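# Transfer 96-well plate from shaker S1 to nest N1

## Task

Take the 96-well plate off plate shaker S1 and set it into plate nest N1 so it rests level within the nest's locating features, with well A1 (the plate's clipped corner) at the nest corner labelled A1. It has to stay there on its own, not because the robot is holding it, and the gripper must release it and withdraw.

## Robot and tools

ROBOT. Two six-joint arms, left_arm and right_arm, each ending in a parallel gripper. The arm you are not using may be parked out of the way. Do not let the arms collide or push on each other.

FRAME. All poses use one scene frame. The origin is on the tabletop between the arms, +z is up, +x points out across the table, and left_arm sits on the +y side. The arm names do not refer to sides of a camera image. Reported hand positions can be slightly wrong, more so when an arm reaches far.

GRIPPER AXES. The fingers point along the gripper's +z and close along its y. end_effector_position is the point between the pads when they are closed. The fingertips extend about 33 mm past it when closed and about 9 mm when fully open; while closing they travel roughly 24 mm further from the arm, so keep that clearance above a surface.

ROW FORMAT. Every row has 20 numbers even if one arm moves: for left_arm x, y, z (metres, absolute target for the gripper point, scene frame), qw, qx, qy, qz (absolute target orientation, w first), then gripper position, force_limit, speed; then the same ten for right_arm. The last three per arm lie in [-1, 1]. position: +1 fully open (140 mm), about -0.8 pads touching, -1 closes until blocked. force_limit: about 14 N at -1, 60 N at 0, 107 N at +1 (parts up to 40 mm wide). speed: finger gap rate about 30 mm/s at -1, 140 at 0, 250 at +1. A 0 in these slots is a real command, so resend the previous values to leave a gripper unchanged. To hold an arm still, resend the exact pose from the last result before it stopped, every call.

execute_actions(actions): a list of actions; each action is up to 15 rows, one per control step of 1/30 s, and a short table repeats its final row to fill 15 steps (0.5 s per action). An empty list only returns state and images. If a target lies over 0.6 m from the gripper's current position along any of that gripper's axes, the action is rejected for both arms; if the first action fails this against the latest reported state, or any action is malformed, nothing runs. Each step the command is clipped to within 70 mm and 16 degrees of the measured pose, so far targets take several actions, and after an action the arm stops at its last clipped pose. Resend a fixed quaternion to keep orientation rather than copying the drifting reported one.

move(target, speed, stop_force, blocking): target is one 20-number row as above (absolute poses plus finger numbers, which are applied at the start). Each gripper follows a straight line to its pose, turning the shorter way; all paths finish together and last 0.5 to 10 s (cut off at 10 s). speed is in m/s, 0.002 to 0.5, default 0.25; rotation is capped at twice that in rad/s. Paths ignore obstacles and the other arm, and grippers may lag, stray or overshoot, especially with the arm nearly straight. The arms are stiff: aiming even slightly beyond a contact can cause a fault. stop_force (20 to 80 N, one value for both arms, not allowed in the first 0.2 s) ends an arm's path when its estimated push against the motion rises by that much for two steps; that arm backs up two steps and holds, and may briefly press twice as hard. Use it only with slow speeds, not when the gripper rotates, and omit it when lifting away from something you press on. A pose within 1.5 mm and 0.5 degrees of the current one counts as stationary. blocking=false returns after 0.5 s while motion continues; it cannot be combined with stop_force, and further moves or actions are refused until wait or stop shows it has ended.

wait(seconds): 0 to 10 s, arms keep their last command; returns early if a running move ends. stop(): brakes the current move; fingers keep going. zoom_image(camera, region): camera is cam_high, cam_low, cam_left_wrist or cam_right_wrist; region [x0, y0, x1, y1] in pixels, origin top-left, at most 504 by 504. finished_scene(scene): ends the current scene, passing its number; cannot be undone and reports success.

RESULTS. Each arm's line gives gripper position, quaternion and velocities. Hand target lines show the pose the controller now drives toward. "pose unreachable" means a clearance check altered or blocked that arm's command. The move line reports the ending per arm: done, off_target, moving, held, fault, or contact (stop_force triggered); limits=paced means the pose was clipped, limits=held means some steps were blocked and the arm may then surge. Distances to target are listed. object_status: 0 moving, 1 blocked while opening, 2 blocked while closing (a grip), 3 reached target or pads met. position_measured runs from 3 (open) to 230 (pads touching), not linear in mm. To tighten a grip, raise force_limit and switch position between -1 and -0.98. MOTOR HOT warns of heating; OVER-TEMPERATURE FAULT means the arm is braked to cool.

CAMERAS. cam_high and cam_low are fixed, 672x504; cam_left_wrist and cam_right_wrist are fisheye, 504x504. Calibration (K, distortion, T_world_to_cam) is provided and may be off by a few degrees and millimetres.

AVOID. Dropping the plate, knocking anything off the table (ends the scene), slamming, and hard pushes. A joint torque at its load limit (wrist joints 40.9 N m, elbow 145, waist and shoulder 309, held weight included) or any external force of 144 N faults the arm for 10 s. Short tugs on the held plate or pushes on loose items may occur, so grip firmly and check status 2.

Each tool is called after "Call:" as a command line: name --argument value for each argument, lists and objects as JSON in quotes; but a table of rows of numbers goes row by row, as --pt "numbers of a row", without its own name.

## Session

Call:
execute_actions --actions '[]'

Scene clock: 0.00 s.
left_arm: end_effector_position=(+0.5668, +0.5117, +0.3203) position_measured=3 object_status=3 end_effector_quat_wxyz=(+0.001, +0.998, -0.055, -0.002) end_effector_velocity=(-0.000, +0.000, -0.000) end_effector_angular_velocity=(-0.001, +0.000, -0.000) | right_arm: end_effector_position=(+0.3673, -0.5388, +0.2754) position_measured=3 object_status=3 end_effector_quat_wxyz=(+0.537, +0.831, -0.127, -0.064) end_effector_velocity=(-0.000, -0.001, +0.001) end_effector_angular_velocity=(-0.001, +0.000, -0.001)
Joint positions: left_arm=[-0.053  0.164  1.607 -0.002  1.375  1.516] | right_arm=[ 0.635  0.233  1.997 -0.561  1.925  2.695]
Joint velocities: left_arm=[ 0.001  0.     0.    -0.001  0.     0.001] | right_arm=[-0.001 -0.    -0.    -0.     0.001 -0.   ]
Hand target (left_arm): +0.567, +0.512, +0.320; +0.001, +0.998, -0.055, -0.002
Hand target (right_arm): +0.367, -0.539, +0.275; +0.537, +0.831, -0.127, -0.064
camera_calibration (this result's frames):
cam_left_wrist: T_world_to_cam=[[-0.296154, -0.954321, 0.0395542, 0.63061], [-0.891719, 0.29109, 0.346559, 0.258704], [-0.342243, 0.0673635, -0.937194, 0.635118], [0, 0, 0, 1]] pos_world=[0.634813, 0.483715, 0.480629]
cam_right_wrist: T_world_to_cam=[[-0.0490922, -0.390201, 0.91942, -0.456184], [-0.758756, 0.613196, 0.219726, 0.544233], [-0.649522, -0.686829, -0.32617, 0.129989], [0, 0, 0, 1]] pos_world=[0.474976, -0.422445, 0.342241]

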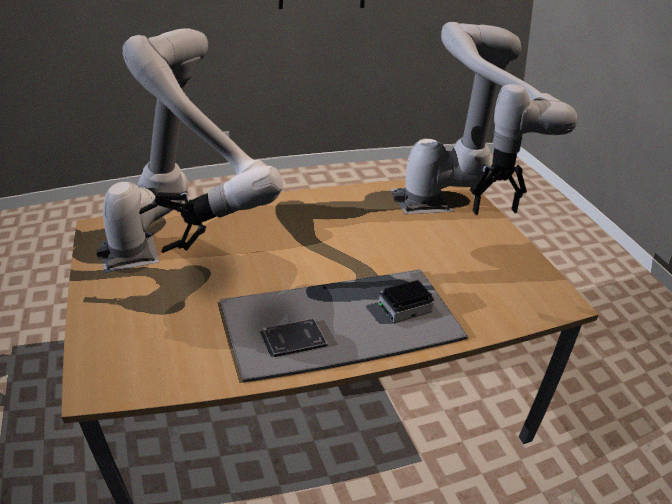

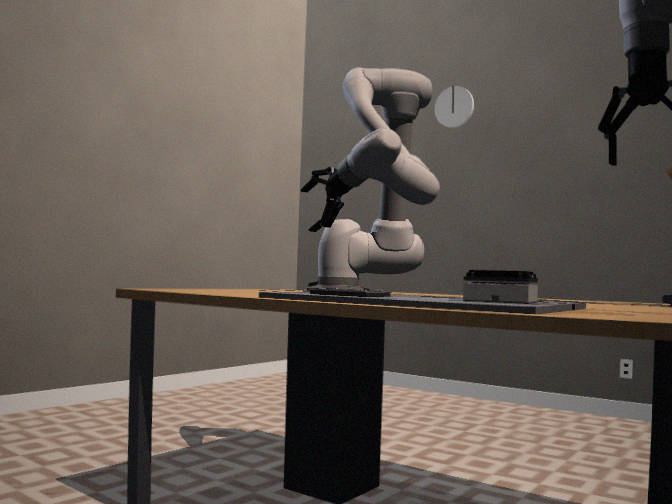

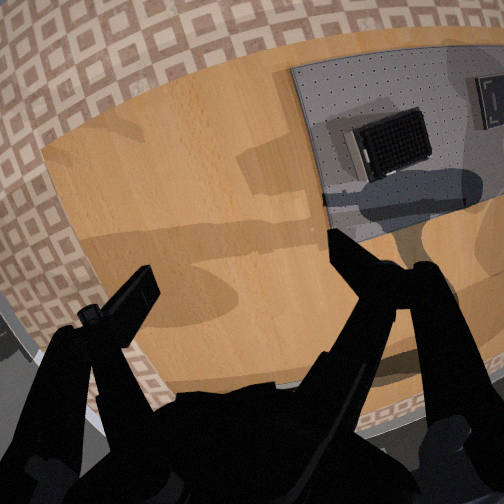

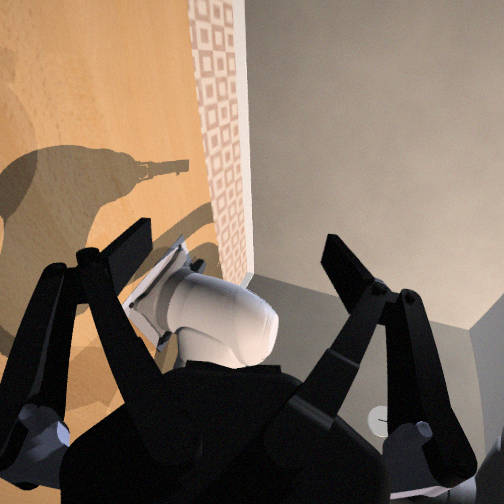

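Call:
move --target '[0.6,0.27,0.25,0,0.7071,0.7071,0,0.3,0,0,0.3,-0.7,0.35,0.537,0.831,-0.127,-0.064,1,0,0]' --speed 0.3

Call:
zoom_image --camera "cam_left_wrist" --region '[100, 40, 400, 300]'

Scene clock: 5.73 s.
left_arm: end_effector_position=(+0.6000, +0.2704, +0.2500) position_measured=91 object_status=3 end_effector_quat_wxyz=(-0.000, +0.707, +0.707, +0.000) end_effector_velocity=(+0.000, -0.000, +0.000) end_effector_angular_velocity=(-0.000, -0.002, +0.001) | right_arm: end_effector_position=(+0.2998, -0.7001, +0.3500) position_measured=3 object_status=3 end_effector_quat_wxyz=(+0.538, +0.831, -0.127, -0.064) end_effector_velocity=(-0.000, -0.000, +0.000) end_effector_angular_velocity=(-0.000, -0.000, -0.000)
Joint positions: left_arm=[-0.369  0.343  1.506  0.001  1.292 -0.481] | right_arm=[ 0.456 -0.087  2.188 -0.736  1.94   2.485]
Joint velocities: left_arm=[-0.001  0.    -0.     0.001 -0.001 -0.002] | right_arm=[-0.    -0.001  0.    -0.     0.    -0.   ]
Hand target (left_arm): +0.600, +0.270, +0.250; -0.000, +0.707, +0.707, +0.000
Hand target (right_arm): +0.300, -0.700, +0.350; +0.538, +0.831, -0.127, -0.064
Off the commanded pose (left_arm): 0.000 m, 0 deg.
Off the commanded pose (right_arm): 0.000 m, 0 deg.
move: done
camera_calibration (this result's frames):
cam_left_wrist: T_world_to_cam=[[0.981102, -0.189864, 0.0372826, -0.559495], [-0.191067, -0.920271, 0.34146, 0.291379], [-0.0305208, -0.342131, -0.939157, 0.521077], [0, 0, 0, 1]] pos_world=[0.620499, 0.340196, 0.410738]
cam_right_wrist: T_world_to_cam=[[-0.0486948, -0.38908, 0.919916, -0.590552], [-0.758481, 0.613655, 0.219397, 0.575894], [-0.649874, -0.687055, -0.324992, -0.000805374], [0, 0, 0, 1]] pos_world=[0.407524, -0.583725, 0.416647]

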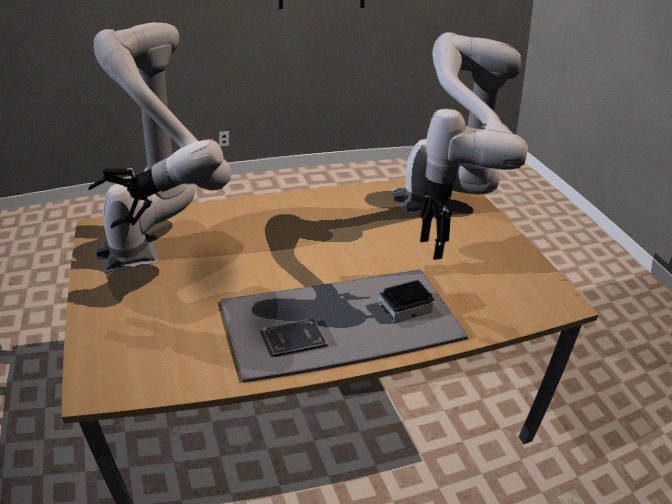

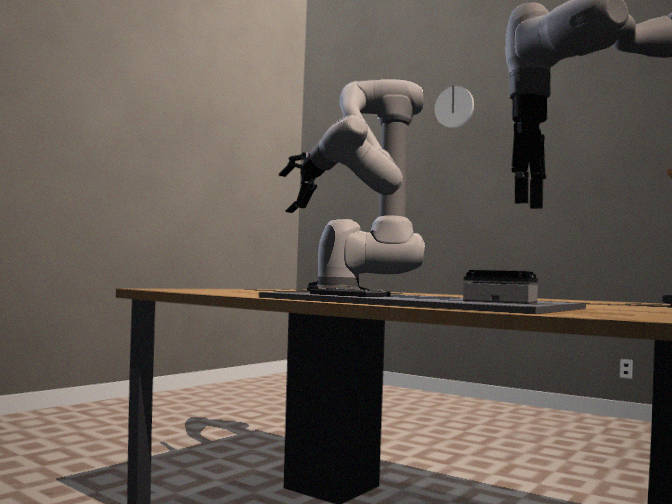

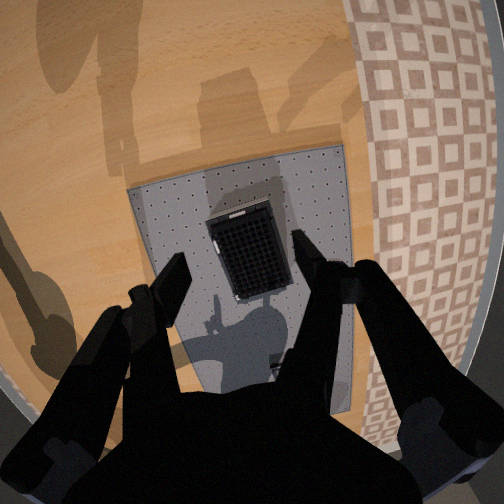

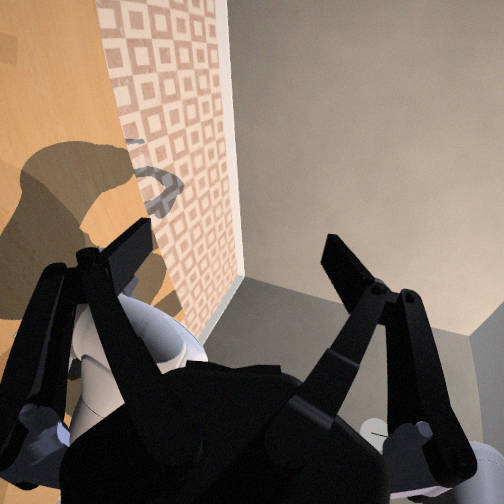

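Region (100, 40, 400, 300) of cam_left_wrist's 504x504 image, scaled by 1.680, with more detail than that image has; it fills the top 437 rows of this view, and the rest is white.

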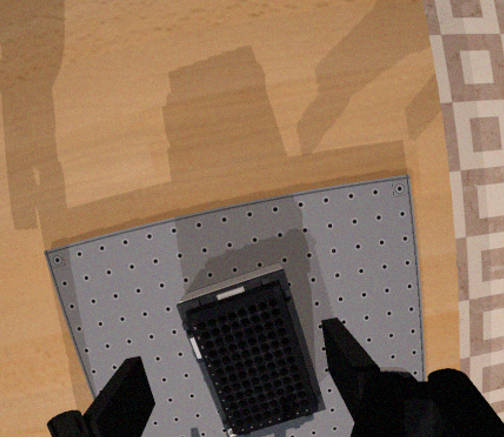

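Call:
move --target '[0.6035,0.25,0.17,0,0.679,0.734,0,0.3,0,0,0.3,-0.7,0.35,0.537,0.831,-0.127,-0.064,1,0,0]'

Call:
zoom_image --camera "cam_left_wrist" --region '[140, 130, 360, 350]'

Call:
zoom_image --camera "cam_high" --region '[240, 300, 350, 370]'

Scene clock: 12.50 s.
left_arm: end_effector_position=(+0.6034, +0.2501, +0.1701) position_measured=91 object_status=3 end_effector_quat_wxyz=(+0.000, +0.679, +0.734, +0.000) end_effector_velocity=(-0.000, -0.000, -0.000) end_effector_angular_velocity=(+0.001, +0.001, -0.002) | right_arm: end_effector_position=(+0.3000, -0.7000, +0.3500) position_measured=3 object_status=3 end_effector_quat_wxyz=(+0.537, +0.831, -0.127, -0.064) end_effector_velocity=(-0.000, +0.000, +0.000) end_effector_angular_velocity=(-0.000, +0.000, +0.001)
Joint positions: left_arm=[-0.39   0.404  1.571 -0.     1.167 -0.58 ] | right_arm=[ 0.456 -0.087  2.187 -0.736  1.94   2.484]
Joint velocities: left_arm=[-0.001  0.     0.     0.001  0.     0.001] | right_arm=[ 0.001 -0.    -0.    -0.     0.001 -0.   ]
Hand target (left_arm): +0.603, +0.250, +0.170; -0.000, +0.679, +0.734, +0.000
Hand target (right_arm): +0.300, -0.700, +0.350; +0.537, +0.831, -0.127, -0.064
Off the commanded pose (left_arm): 0.000 m, 0 deg.
Off the commanded pose (right_arm): 0.000 m, 0 deg.
move: done
camera_calibration (this result's frames):
cam_left_wrist: T_world_to_cam=[[0.992912, -0.112831, 0.0373565, -0.590138], [-0.118792, -0.931991, 0.342463, 0.259735], [-0.00382438, -0.344473, -0.938788, 0.423602], [0, 0, 0, 1]] pos_world=[0.61843, 0.321404, 0.330768]
cam_right_wrist: T_world_to_cam=[[-0.048604, -0.389822, 0.919607, -0.590937], [-0.758439, 0.613499, 0.219976, 0.575667], [-0.649929, -0.686774, -0.325474, -0.000201841], [0, 0, 0, 1]] pos_world=[0.407755, -0.58367, 0.416731]

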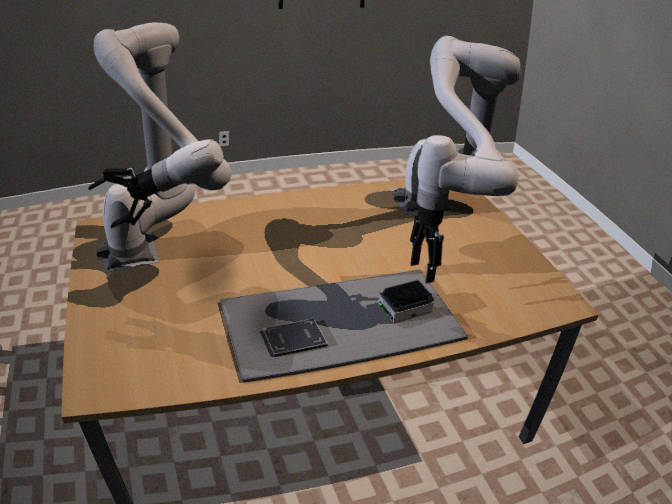

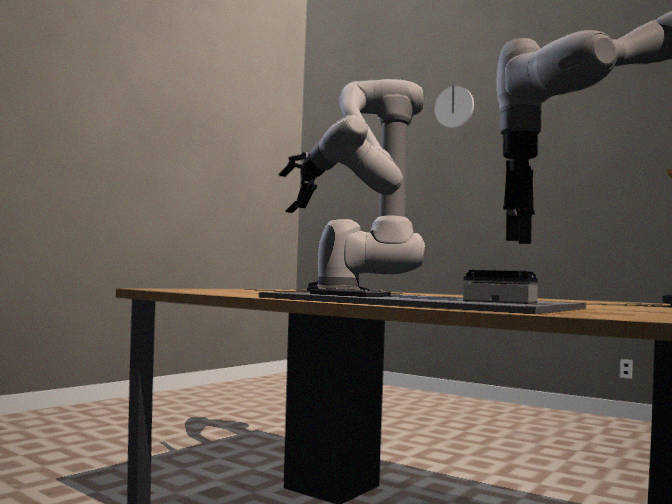

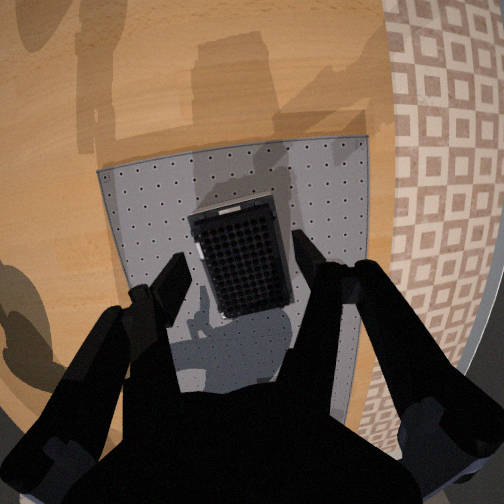

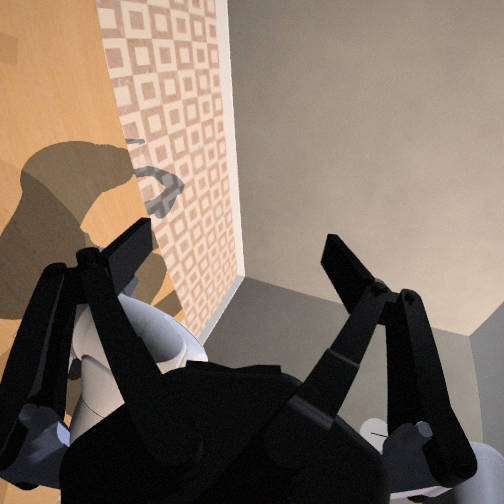

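Region (140, 130, 360, 350) of cam_left_wrist's 504x504 image, scaled by 2.291, with more detail than that image has.

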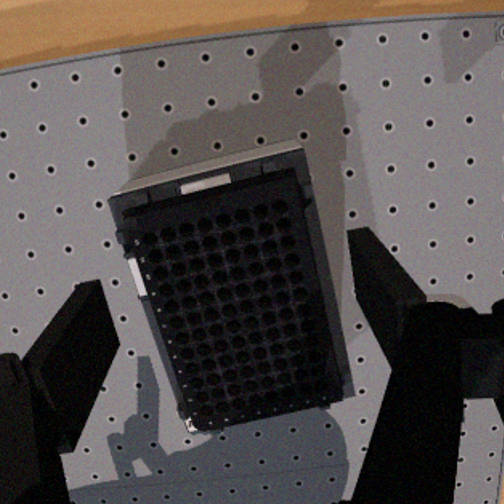

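Region (240, 300, 350, 370) of cam_high's 672x504 image, scaled by 4.582, with more detail than that image has; it fills the top 321 rows of this view, and the rest is white.

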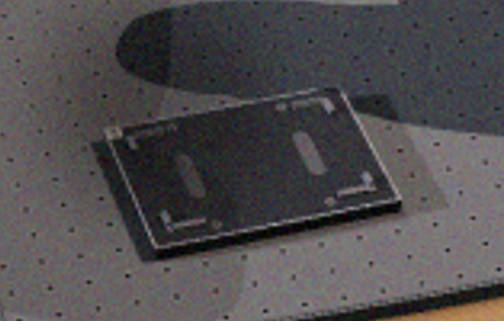

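Call:
move --target '[0.6035,0.212,0.108,0,0.679,0.734,0,0.3,0,0,0.3,-0.7,0.35,0.537,0.831,-0.127,-0.064,1,0,0]' --speed 0.12

Call:
zoom_image --camera "cam_left_wrist" --region '[140, 150, 360, 370]'

Scene clock: 15.83 s.
left_arm: end_effector_position=(+0.6035, +0.2121, +0.1081) position_measured=91 object_status=3 end_effector_quat_wxyz=(-0.000, +0.679, +0.734, +0.000) end_effector_velocity=(-0.000, +0.000, -0.001) end_effector_angular_velocity=(+0.001, +0.001, -0.001) | right_arm: end_effector_position=(+0.3000, -0.7000, +0.3500) position_measured=3 object_status=3 end_effector_quat_wxyz=(+0.537, +0.831, -0.127, -0.064) end_effector_velocity=(-0.000, -0.000, +0.000) end_effector_angular_velocity=(-0.000, +0.000, -0.001)
Joint positions: left_arm=[-0.433  0.473  1.589  0.     1.079 -0.623] | right_arm=[ 0.456 -0.087  2.187 -0.736  1.94   2.484]
Joint velocities: left_arm=[-0.     0.001 -0.     0.     0.001  0.001] | right_arm=[-0. -0.  0. -0.  0.  0.]
Hand target (left_arm): +0.603, +0.212, +0.108; -0.000, +0.679, +0.734, +0.000
Hand target (right_arm): +0.300, -0.700, +0.350; +0.537, +0.831, -0.127, -0.064
Off the commanded pose (left_arm): 0.000 m, 0 deg.
Off the commanded pose (right_arm): 0.000 m, 0 deg.
move: done
camera_calibration (this result's frames):
cam_left_wrist: T_world_to_cam=[[0.992904, -0.112891, 0.0373863, -0.592152], [-0.11886, -0.93204, 0.342307, 0.245683], [-0.00379798, -0.344322, -0.938844, 0.352258], [0, 0, 0, 1]] pos_world=[0.61849, 0.283428, 0.268754]
cam_right_wrist: T_world_to_cam=[[-0.0485866, -0.389814, 0.919611, -0.590932], [-0.758434, 0.613501, 0.219986, 0.575667], [-0.649936, -0.686776, -0.325456, -0.0002046], [0, 0, 0, 1]] pos_world=[0.407761, -0.583666, 0.416723]

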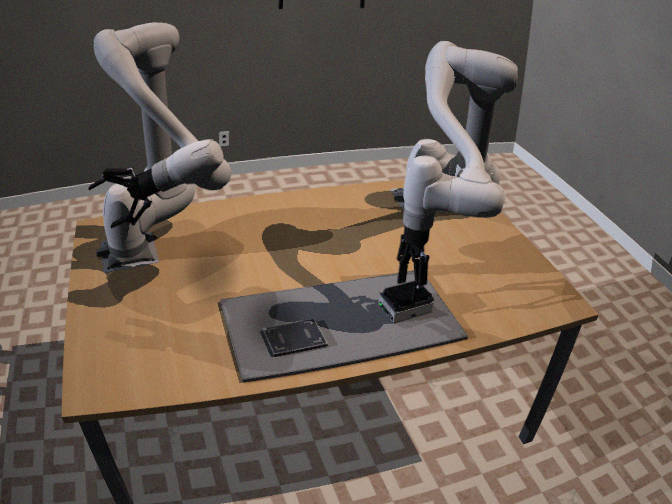

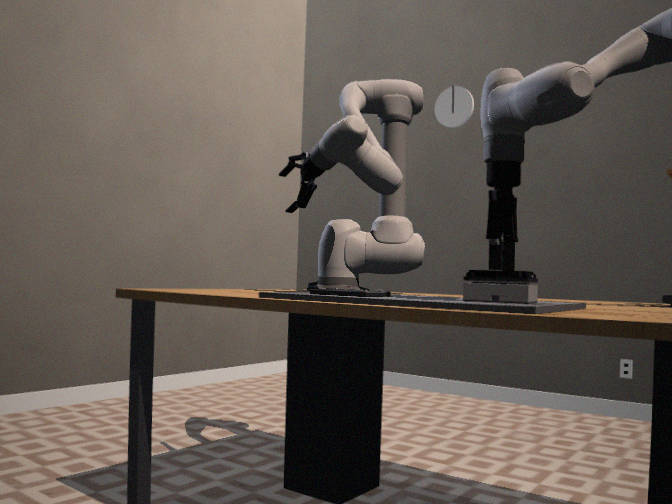

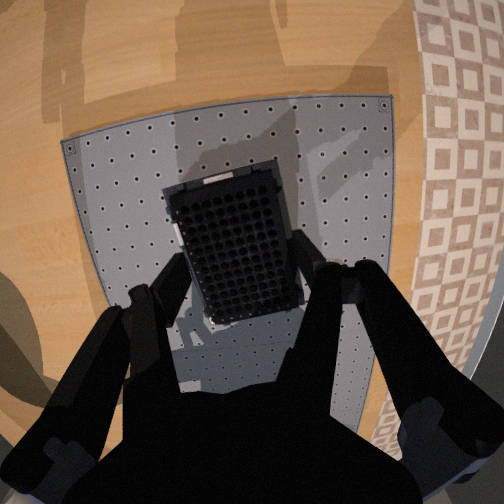

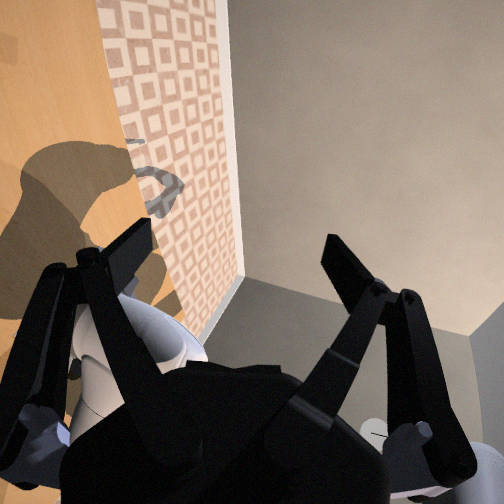

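Region (140, 150, 360, 370) of cam_left_wrist's 504x504 image, scaled by 2.291, with more detail than that image has.

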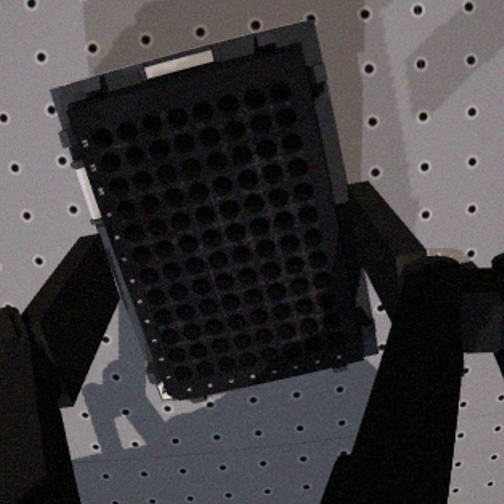

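Call:
move --target '[0.6035,0.212,0.095,0,0.679,0.734,0,0.3,0,0,0.3,-0.7,0.35,0.537,0.831,-0.127,-0.064,1,0,0]' --speed 0.04

Call:
move --target '[0.6035,0.212,0.095,0,0.679,0.734,0,-1,0,-0.5,0.3,-0.7,0.35,0.537,0.831,-0.127,-0.064,1,0,0]'

Call:
move --target '[0.6035,0.212,0.14,0,0.679,0.734,0,-1,0,-0.5,0.3,-0.7,0.35,0.537,0.831,-0.127,-0.064,1,0,0]' --speed 0.05

Call:
move --target '[0.65,-0.171,0.12,0,0.7071,0.7071,0,-1,0,-0.5,0.3,-0.7,0.35,0.537,0.831,-0.127,-0.064,1,0,0]' --speed 0.2

Call:
move --target '[0.65,-0.171,0.07,0,0.7071,0.7071,0,-1,0,-0.5,0.3,-0.7,0.35,0.537,0.831,-0.127,-0.064,1,0,0]' --speed 0.08

Call:
zoom_image --camera "cam_left_wrist" --region '[120, 110, 370, 360]'

Call:
zoom_image --camera "cam_high" --region '[240, 290, 350, 370]'

Scene clock: 23.23 s.
left_arm: end_effector_position=(+0.6035, +0.2120, +0.0950) position_measured=91 object_status=3 end_effector_quat_wxyz=(+0.000, +0.679, +0.734, +0.000) end_effector_velocity=(-0.000, +0.000, +0.000) end_effector_angular_velocity=(+0.000, +0.000, -0.000) | right_arm: end_effector_position=(+0.3000, -0.7000, +0.3500) position_measured=3 object_status=3 end_effector_quat_wxyz=(+0.537, +0.831, -0.127, -0.064) end_effector_velocity=(+0.000, -0.000, -0.000) end_effector_angular_velocity=(+0.000, -0.001, +0.000)
Joint positions: left_arm=[-0.433  0.484  1.599  0.     1.059 -0.623] | right_arm=[ 0.456 -0.087  2.187 -0.736  1.94   2.484]
Joint velocities: left_arm=[ 0.    -0.     0.001 -0.     0.     0.   ] | right_arm=[-0.001 -0.    -0.    -0.001 -0.001 -0.   ]
Hand target (left_arm): +0.603, +0.212, +0.095; -0.000, +0.679, +0.734, +0.000
Hand target (right_arm): +0.300, -0.700, +0.350; +0.537, +0.831, -0.127, -0.064
Off the commanded pose (left_arm): 0.000 m, 0 deg.
Off the commanded pose (right_arm): 0.000 m, 0 deg.
move: done
camera_calibration (this result's frames):
cam_left_wrist: T_world_to_cam=[[0.992889, -0.113031, 0.0373652, -0.591676], [-0.118984, -0.931989, 0.342403, 0.250106], [-0.00387825, -0.344414, -0.93881, 0.340044], [0, 0, 0, 1]] pos_world=[0.618545, 0.283334, 0.255708]
cam_right_wrist: T_world_to_cam=[[-0.0485864, -0.389814, 0.919611, -0.590933], [-0.758434, 0.613501, 0.219986, 0.575666], [-0.649936, -0.686776, -0.325456, -0.000204473], [0, 0, 0, 1]] pos_world=[0.407761, -0.583666, 0.416723]

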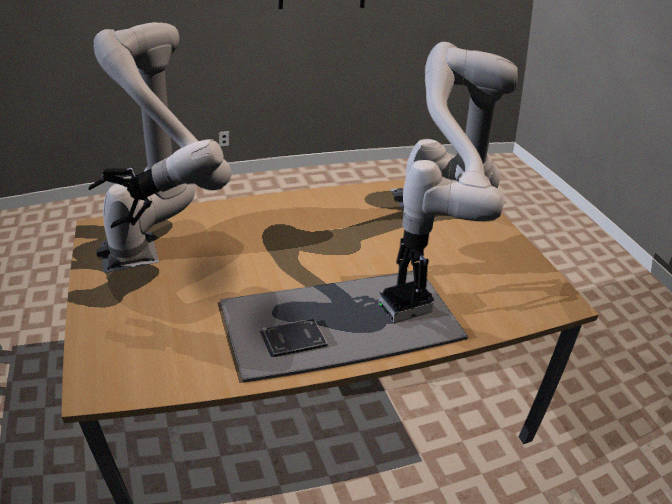

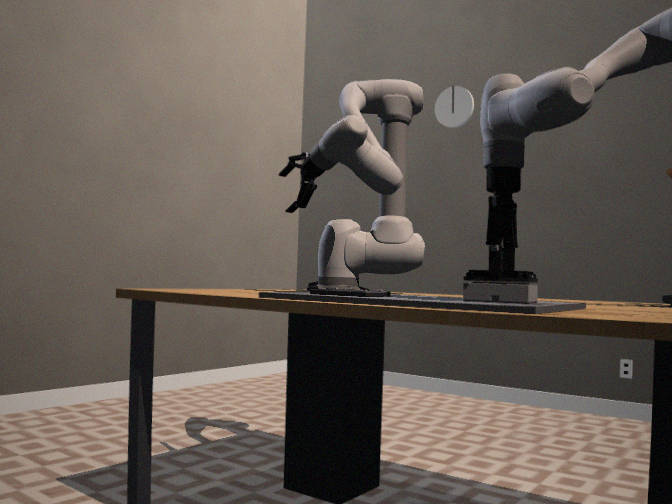

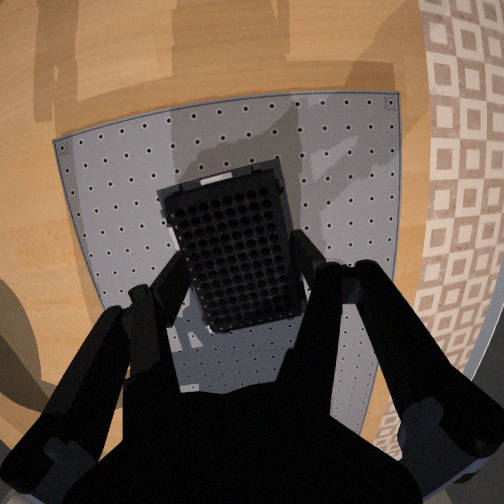

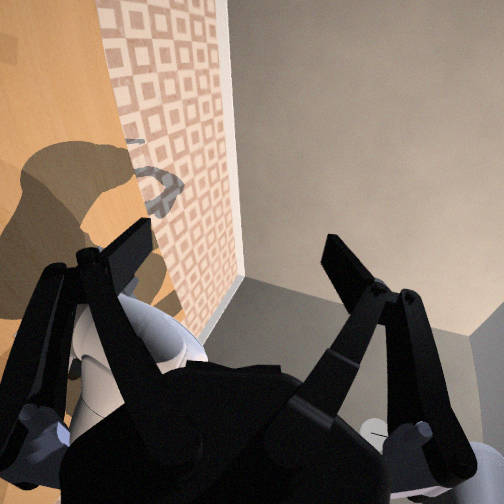

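Scene clock: 23.93 s.
left_arm: end_effector_position=(+0.6035, +0.2120, +0.0950) position_measured=106 object_status=2 end_effector_quat_wxyz=(+0.000, +0.679, +0.734, -0.000) end_effector_velocity=(+0.001, +0.001, +0.000) end_effector_angular_velocity=(+0.001, -0.001, +0.001) | right_arm: end_effector_position=(+0.3000, -0.7000, +0.3500) position_measured=3 object_status=3 end_effector_quat_wxyz=(+0.537, +0.831, -0.127, -0.064) end_effector_velocity=(-0.000, -0.000, +0.000) end_effector_angular_velocity=(-0.000, +0.000, -0.001)
Joint positions: left_arm=[-0.433  0.484  1.599 -0.     1.059 -0.622] | right_arm=[ 0.456 -0.087  2.187 -0.736  1.94   2.484]
Joint velocities: left_arm=[ 0.001 -0.    -0.     0.002 -0.    -0.001] | right_arm=[-0.    -0.    -0.     0.     0.001 -0.   ]
Hand target (left_arm): +0.603, +0.212, +0.095; +0.000, +0.679, +0.734, -0.000
Hand target (right_arm): +0.300, -0.700, +0.350; +0.537, +0.831, -0.127, -0.064
Off the commanded pose (left_arm): 0.000 m, 0 deg.
Off the commanded pose (right_arm): 0.000 m, 0 deg.
move: done
camera_calibration (this result's frames):
cam_left_wrist: T_world_to_cam=[[0.992893, -0.113019, 0.0372963, -0.591635], [-0.118949, -0.931949, 0.342523, 0.250003], [-0.00395351, -0.344525, -0.938769, 0.340073], [0, 0, 0, 1]] pos_world=[0.618512, 0.283287, 0.255684]
cam_right_wrist: T_world_to_cam=[[-0.0485864, -0.389814, 0.919611, -0.590932], [-0.758435, 0.613501, 0.219986, 0.575666], [-0.649936, -0.686776, -0.325456, -0.000204595], [0, 0, 0, 1]] pos_world=[0.407761, -0.583666, 0.416723]

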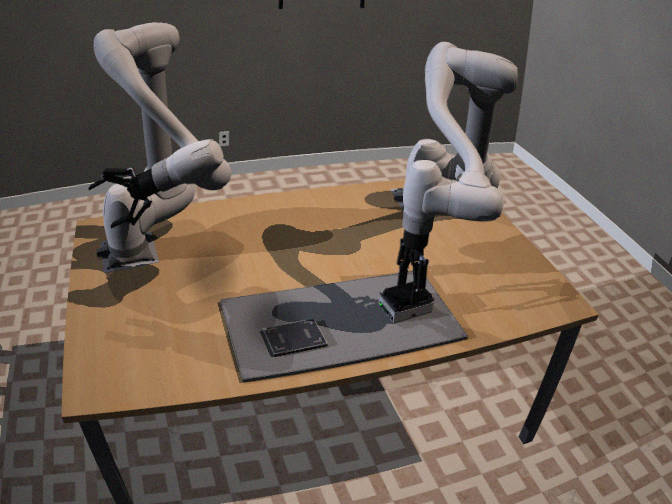

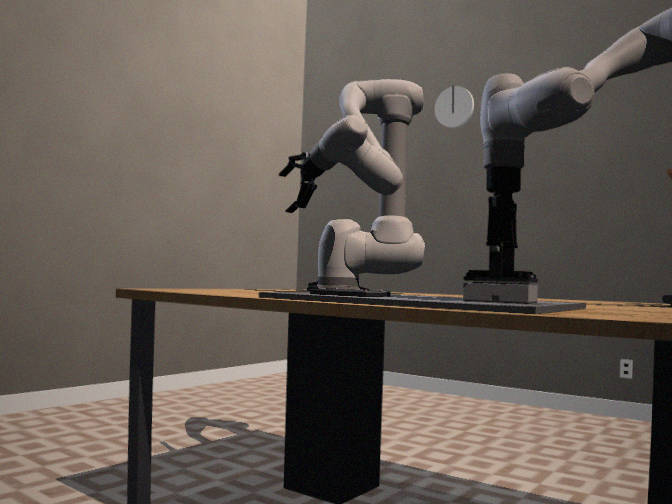

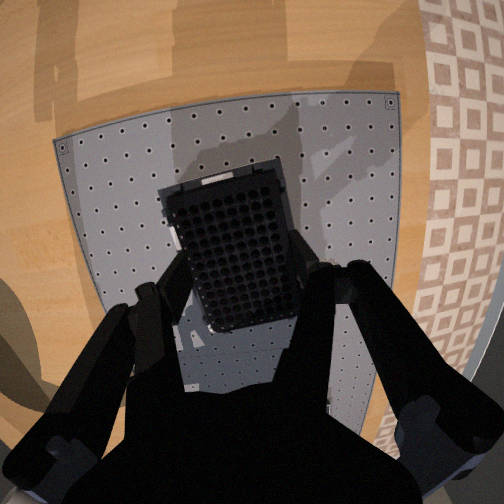

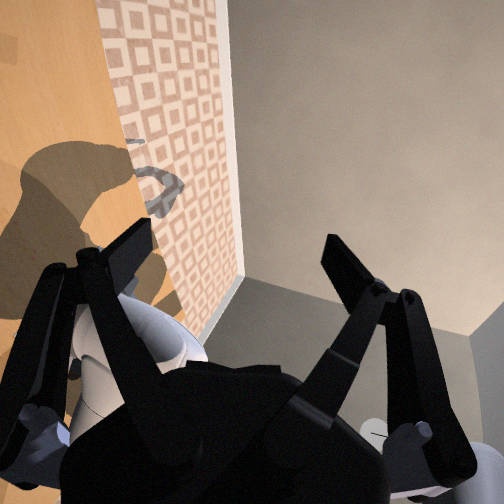

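Scene clock: 25.13 s.
left_arm: end_effector_position=(+0.6035, +0.2120, +0.1399) position_measured=106 object_status=2 end_effector_quat_wxyz=(-0.000, +0.679, +0.734, -0.000) end_effector_velocity=(+0.000, -0.001, +0.000) end_effector_angular_velocity=(-0.000, -0.002, +0.001) | right_arm: end_effector_position=(+0.3000, -0.7000, +0.3500) position_measured=3 object_status=3 end_effector_quat_wxyz=(+0.537, +0.831, -0.127, -0.064) end_effector_velocity=(-0.001, +0.000, +0.001) end_effector_angular_velocity=(-0.001, +0.001, -0.001)
Joint positions: left_arm=[-0.433  0.45   1.56  -0.     1.131 -0.622] | right_arm=[ 0.456 -0.087  2.187 -0.736  1.94   2.484]
Joint velocities: left_arm=[-0.001 -0.    -0.001  0.001 -0.001 -0.002] | right_arm=[ 0.001 -0.    -0.     0.     0.002 -0.   ]
Hand target (left_arm): +0.604, +0.212, +0.140; +0.000, +0.679, +0.734, -0.000
Hand target (right_arm): +0.300, -0.700, +0.350; +0.537, +0.831, -0.127, -0.064
Off the commanded pose (left_arm): 0.000 m, 0 deg.
Off the commanded pose (right_arm): 0.000 m, 0 deg.
move: done
camera_calibration (this result's frames):
cam_left_wrist: T_world_to_cam=[[0.992882, -0.113115, 0.0372882, -0.593372], [-0.119035, -0.931954, 0.342479, 0.234685], [-0.00398844, -0.344479, -0.938785, 0.382242], [0, 0, 0, 1]] pos_world=[0.618609, 0.283271, 0.300594]
cam_right_wrist: T_world_to_cam=[[-0.0485864, -0.389814, 0.919611, -0.590933], [-0.758435, 0.613501, 0.219986, 0.575666], [-0.649936, -0.686776, -0.325456, -0.000204572], [0, 0, 0, 1]] pos_world=[0.407761, -0.583666, 0.416723]

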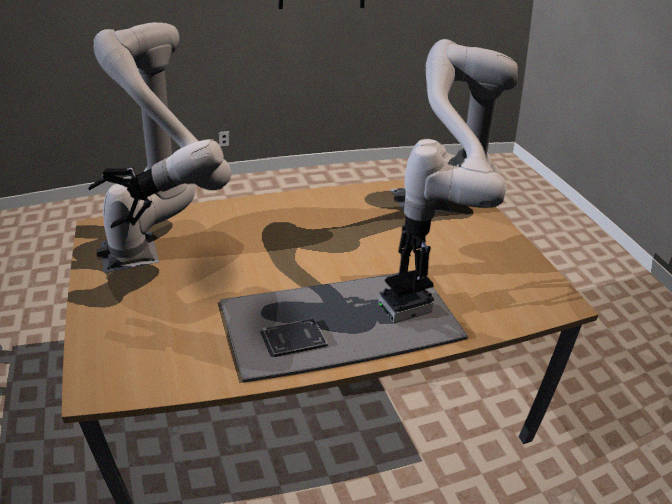

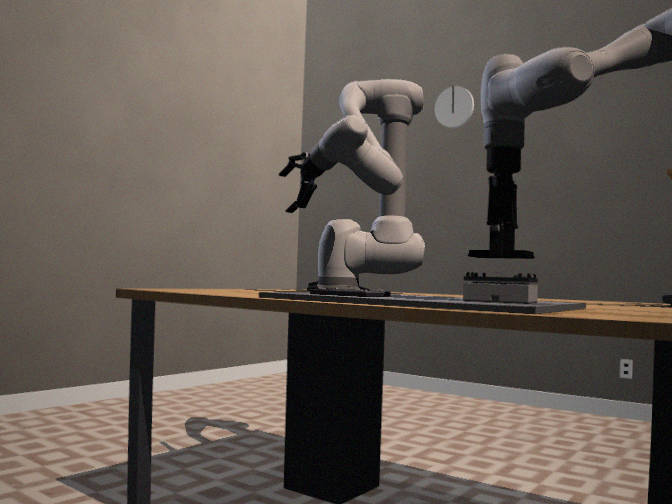

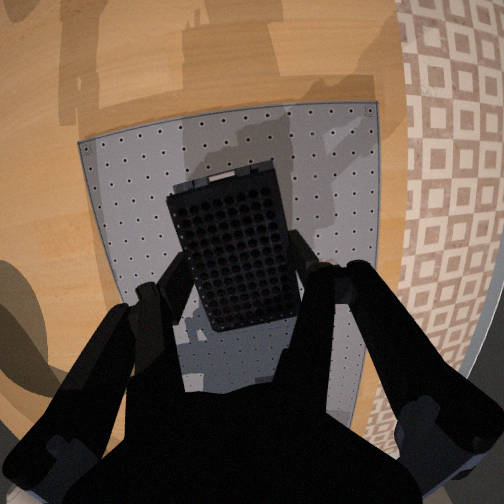

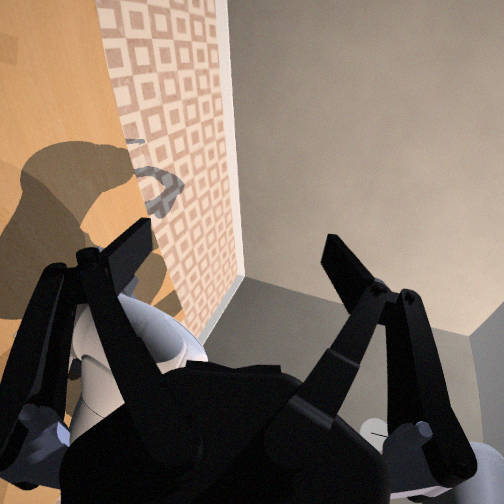

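Scene clock: 27.50 s.
left_arm: end_effector_position=(+0.6503, -0.1707, +0.1199) position_measured=106 object_status=2 end_effector_quat_wxyz=(-0.000, +0.707, +0.707, +0.000) end_effector_velocity=(-0.001, -0.001, -0.000) end_effector_angular_velocity=(+0.003, +0.002, -0.001) | right_arm: end_effector_position=(+0.3000, -0.7000, +0.3500) position_measured=3 object_status=3 end_effector_quat_wxyz=(+0.537, +0.831, -0.127, -0.064) end_effector_velocity=(+0.000, +0.000, +0.000) end_effector_angular_velocity=(+0.000, -0.000, +0.002)
Joint positions: left_arm=[-0.725  0.923  0.781  0.001  1.438 -0.837] | right_arm=[ 0.456 -0.087  2.187 -0.736  1.94   2.484]
Joint velocities: left_arm=[-0.001  0.002 -0.003  0.     0.005 -0.   ] | right_arm=[ 0.002 -0.    -0.     0.    -0.    -0.   ]
Hand target (left_arm): +0.650, -0.171, +0.120; -0.000, +0.707, +0.707, +0.000
Hand target (right_arm): +0.300, -0.700, +0.350; +0.537, +0.831, -0.127, -0.064
Off the commanded pose (left_arm): 0.000 m, 0 deg.
Off the commanded pose (right_arm): 0.000 m, 0 deg.
move: done
camera_calibration (this result's frames):
cam_left_wrist: T_world_to_cam=[[0.981024, -0.190225, 0.0375057, -0.687838], [-0.191478, -0.920139, 0.341584, -0.060304], [-0.0304672, -0.342283, -0.939103, 0.249415], [0, 0, 0, 1]] pos_world=[0.670837, -0.100961, 0.280623]
cam_right_wrist: T_world_to_cam=[[-0.0485864, -0.389814, 0.919611, -0.590932], [-0.758435, 0.613501, 0.219986, 0.575666], [-0.649936, -0.686776, -0.325456, -0.000204534], [0, 0, 0, 1]] pos_world=[0.407761, -0.583666, 0.416723]

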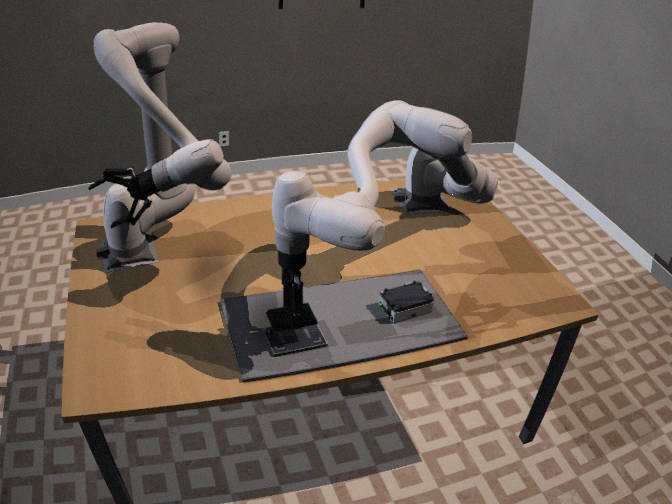

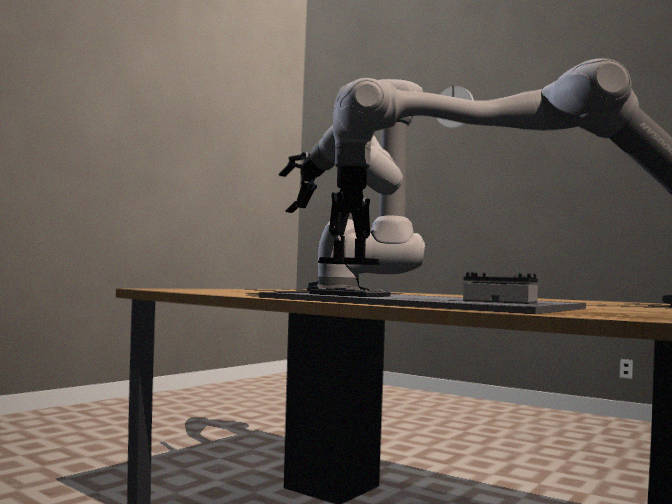

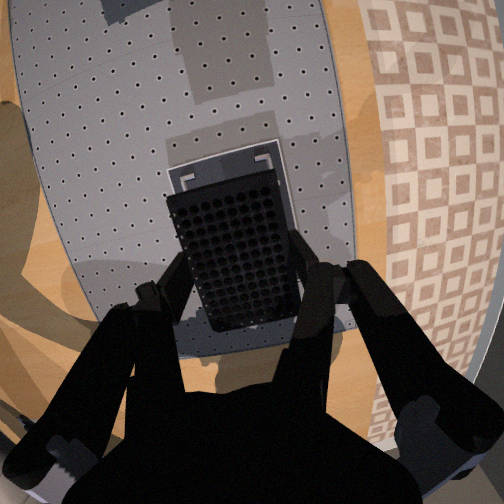

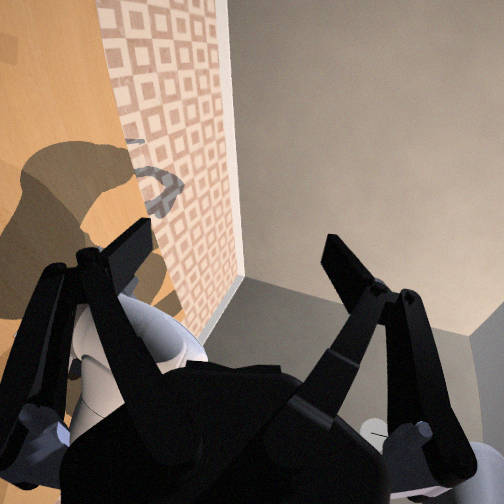

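Scene clock: 28.43 s.
left_arm: end_effector_position=(+0.6500, -0.1710, +0.0701) position_measured=106 object_status=2 end_effector_quat_wxyz=(+0.000, +0.707, +0.707, -0.000) end_effector_velocity=(-0.000, +0.000, -0.001) end_effector_angular_velocity=(+0.000, +0.001, -0.000) | right_arm: end_effector_position=(+0.3000, -0.7000, +0.3500) position_measured=3 object_status=3 end_effector_quat_wxyz=(+0.537, +0.831, -0.127, -0.064) end_effector_velocity=(-0.000, -0.000, +0.000) end_effector_angular_velocity=(+0.000, -0.000, -0.000)
Joint positions: left_arm=[-0.725  0.941  0.836  0.     1.364 -0.837] | right_arm=[ 0.456 -0.087  2.187 -0.736  1.94   2.484]
Joint velocities: left_arm=[ 0.     0.001  0.001 -0.    -0.001  0.   ] | right_arm=[-0. -0. -0.  0.  0.  0.]
Hand target (left_arm): +0.650, -0.171, +0.070; -0.000, +0.707, +0.707, +0.000
Hand target (right_arm): +0.300, -0.700, +0.350; +0.537, +0.831, -0.127, -0.064
Off the commanded pose (left_arm): 0.000 m, 0 deg.
Off the commanded pose (right_arm): 0.000 m, 0 deg.
move: done
camera_calibration (this result's frames):
cam_left_wrist: T_world_to_cam=[[0.981118, -0.189766, 0.0373583, -0.685626], [-0.190969, -0.919916, 0.342471, -0.0439025], [-0.0306229, -0.343139, -0.938785, 0.20249], [0, 0, 0, 1]] pos_world=[0.670497, -0.101013, 0.230744]
cam_right_wrist: T_world_to_cam=[[-0.0485864, -0.389814, 0.919611, -0.590932], [-0.758435, 0.613501, 0.219986, 0.575666], [-0.649936, -0.686776, -0.325456, -0.000204632], [0, 0, 0, 1]] pos_world=[0.407761, -0.583666, 0.416723]

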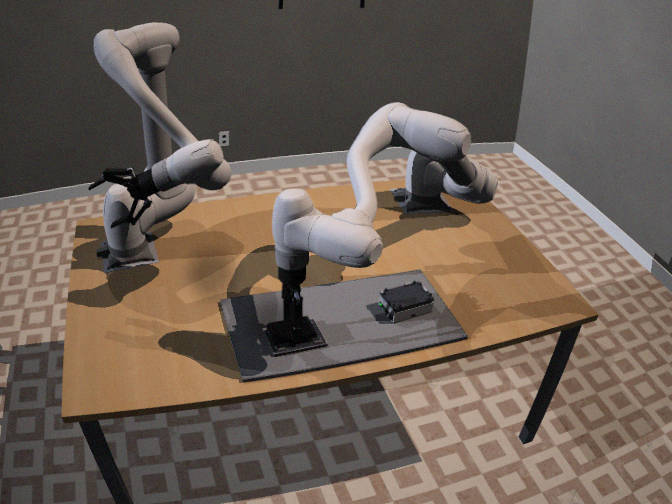

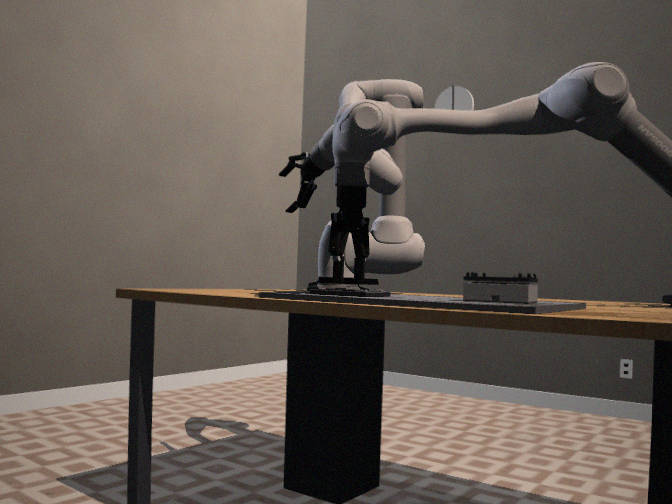

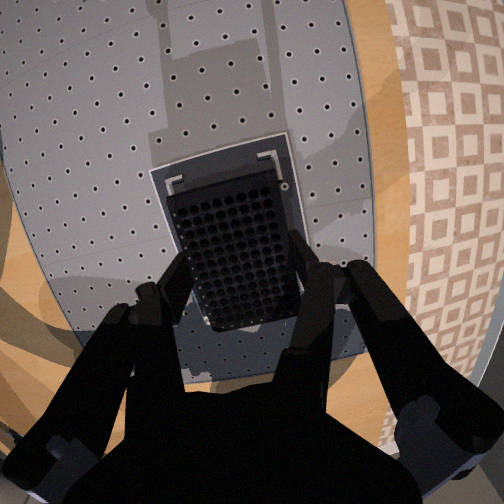

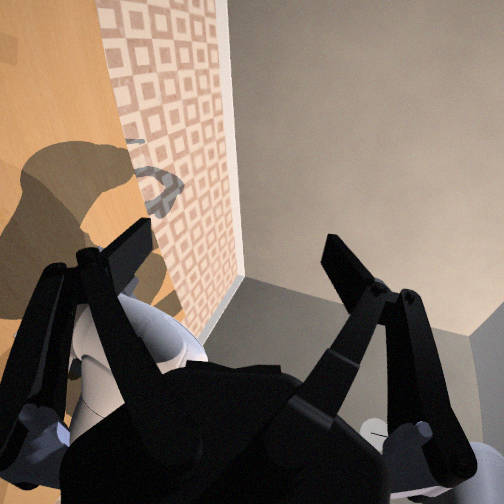

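Region (120, 110, 370, 360) of cam_left_wrist's 504x504 image, scaled by 2.016, with more detail than that image has.

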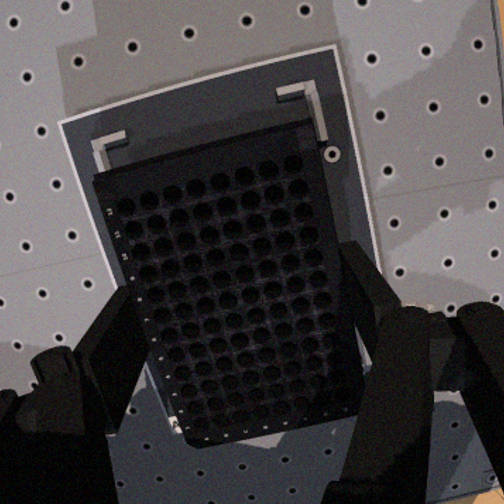

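Region (240, 290, 350, 370) of cam_high's 672x504 image, scaled by 4.582, with more detail than that image has; it fills the top 367 rows of this view, and the rest is white.

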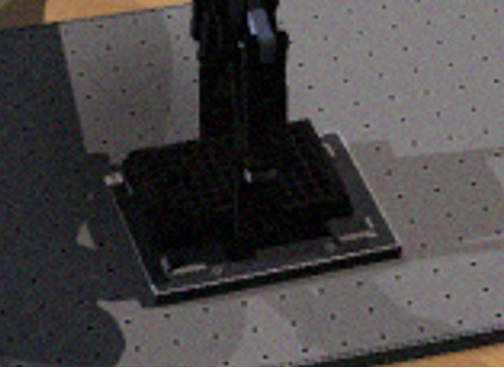

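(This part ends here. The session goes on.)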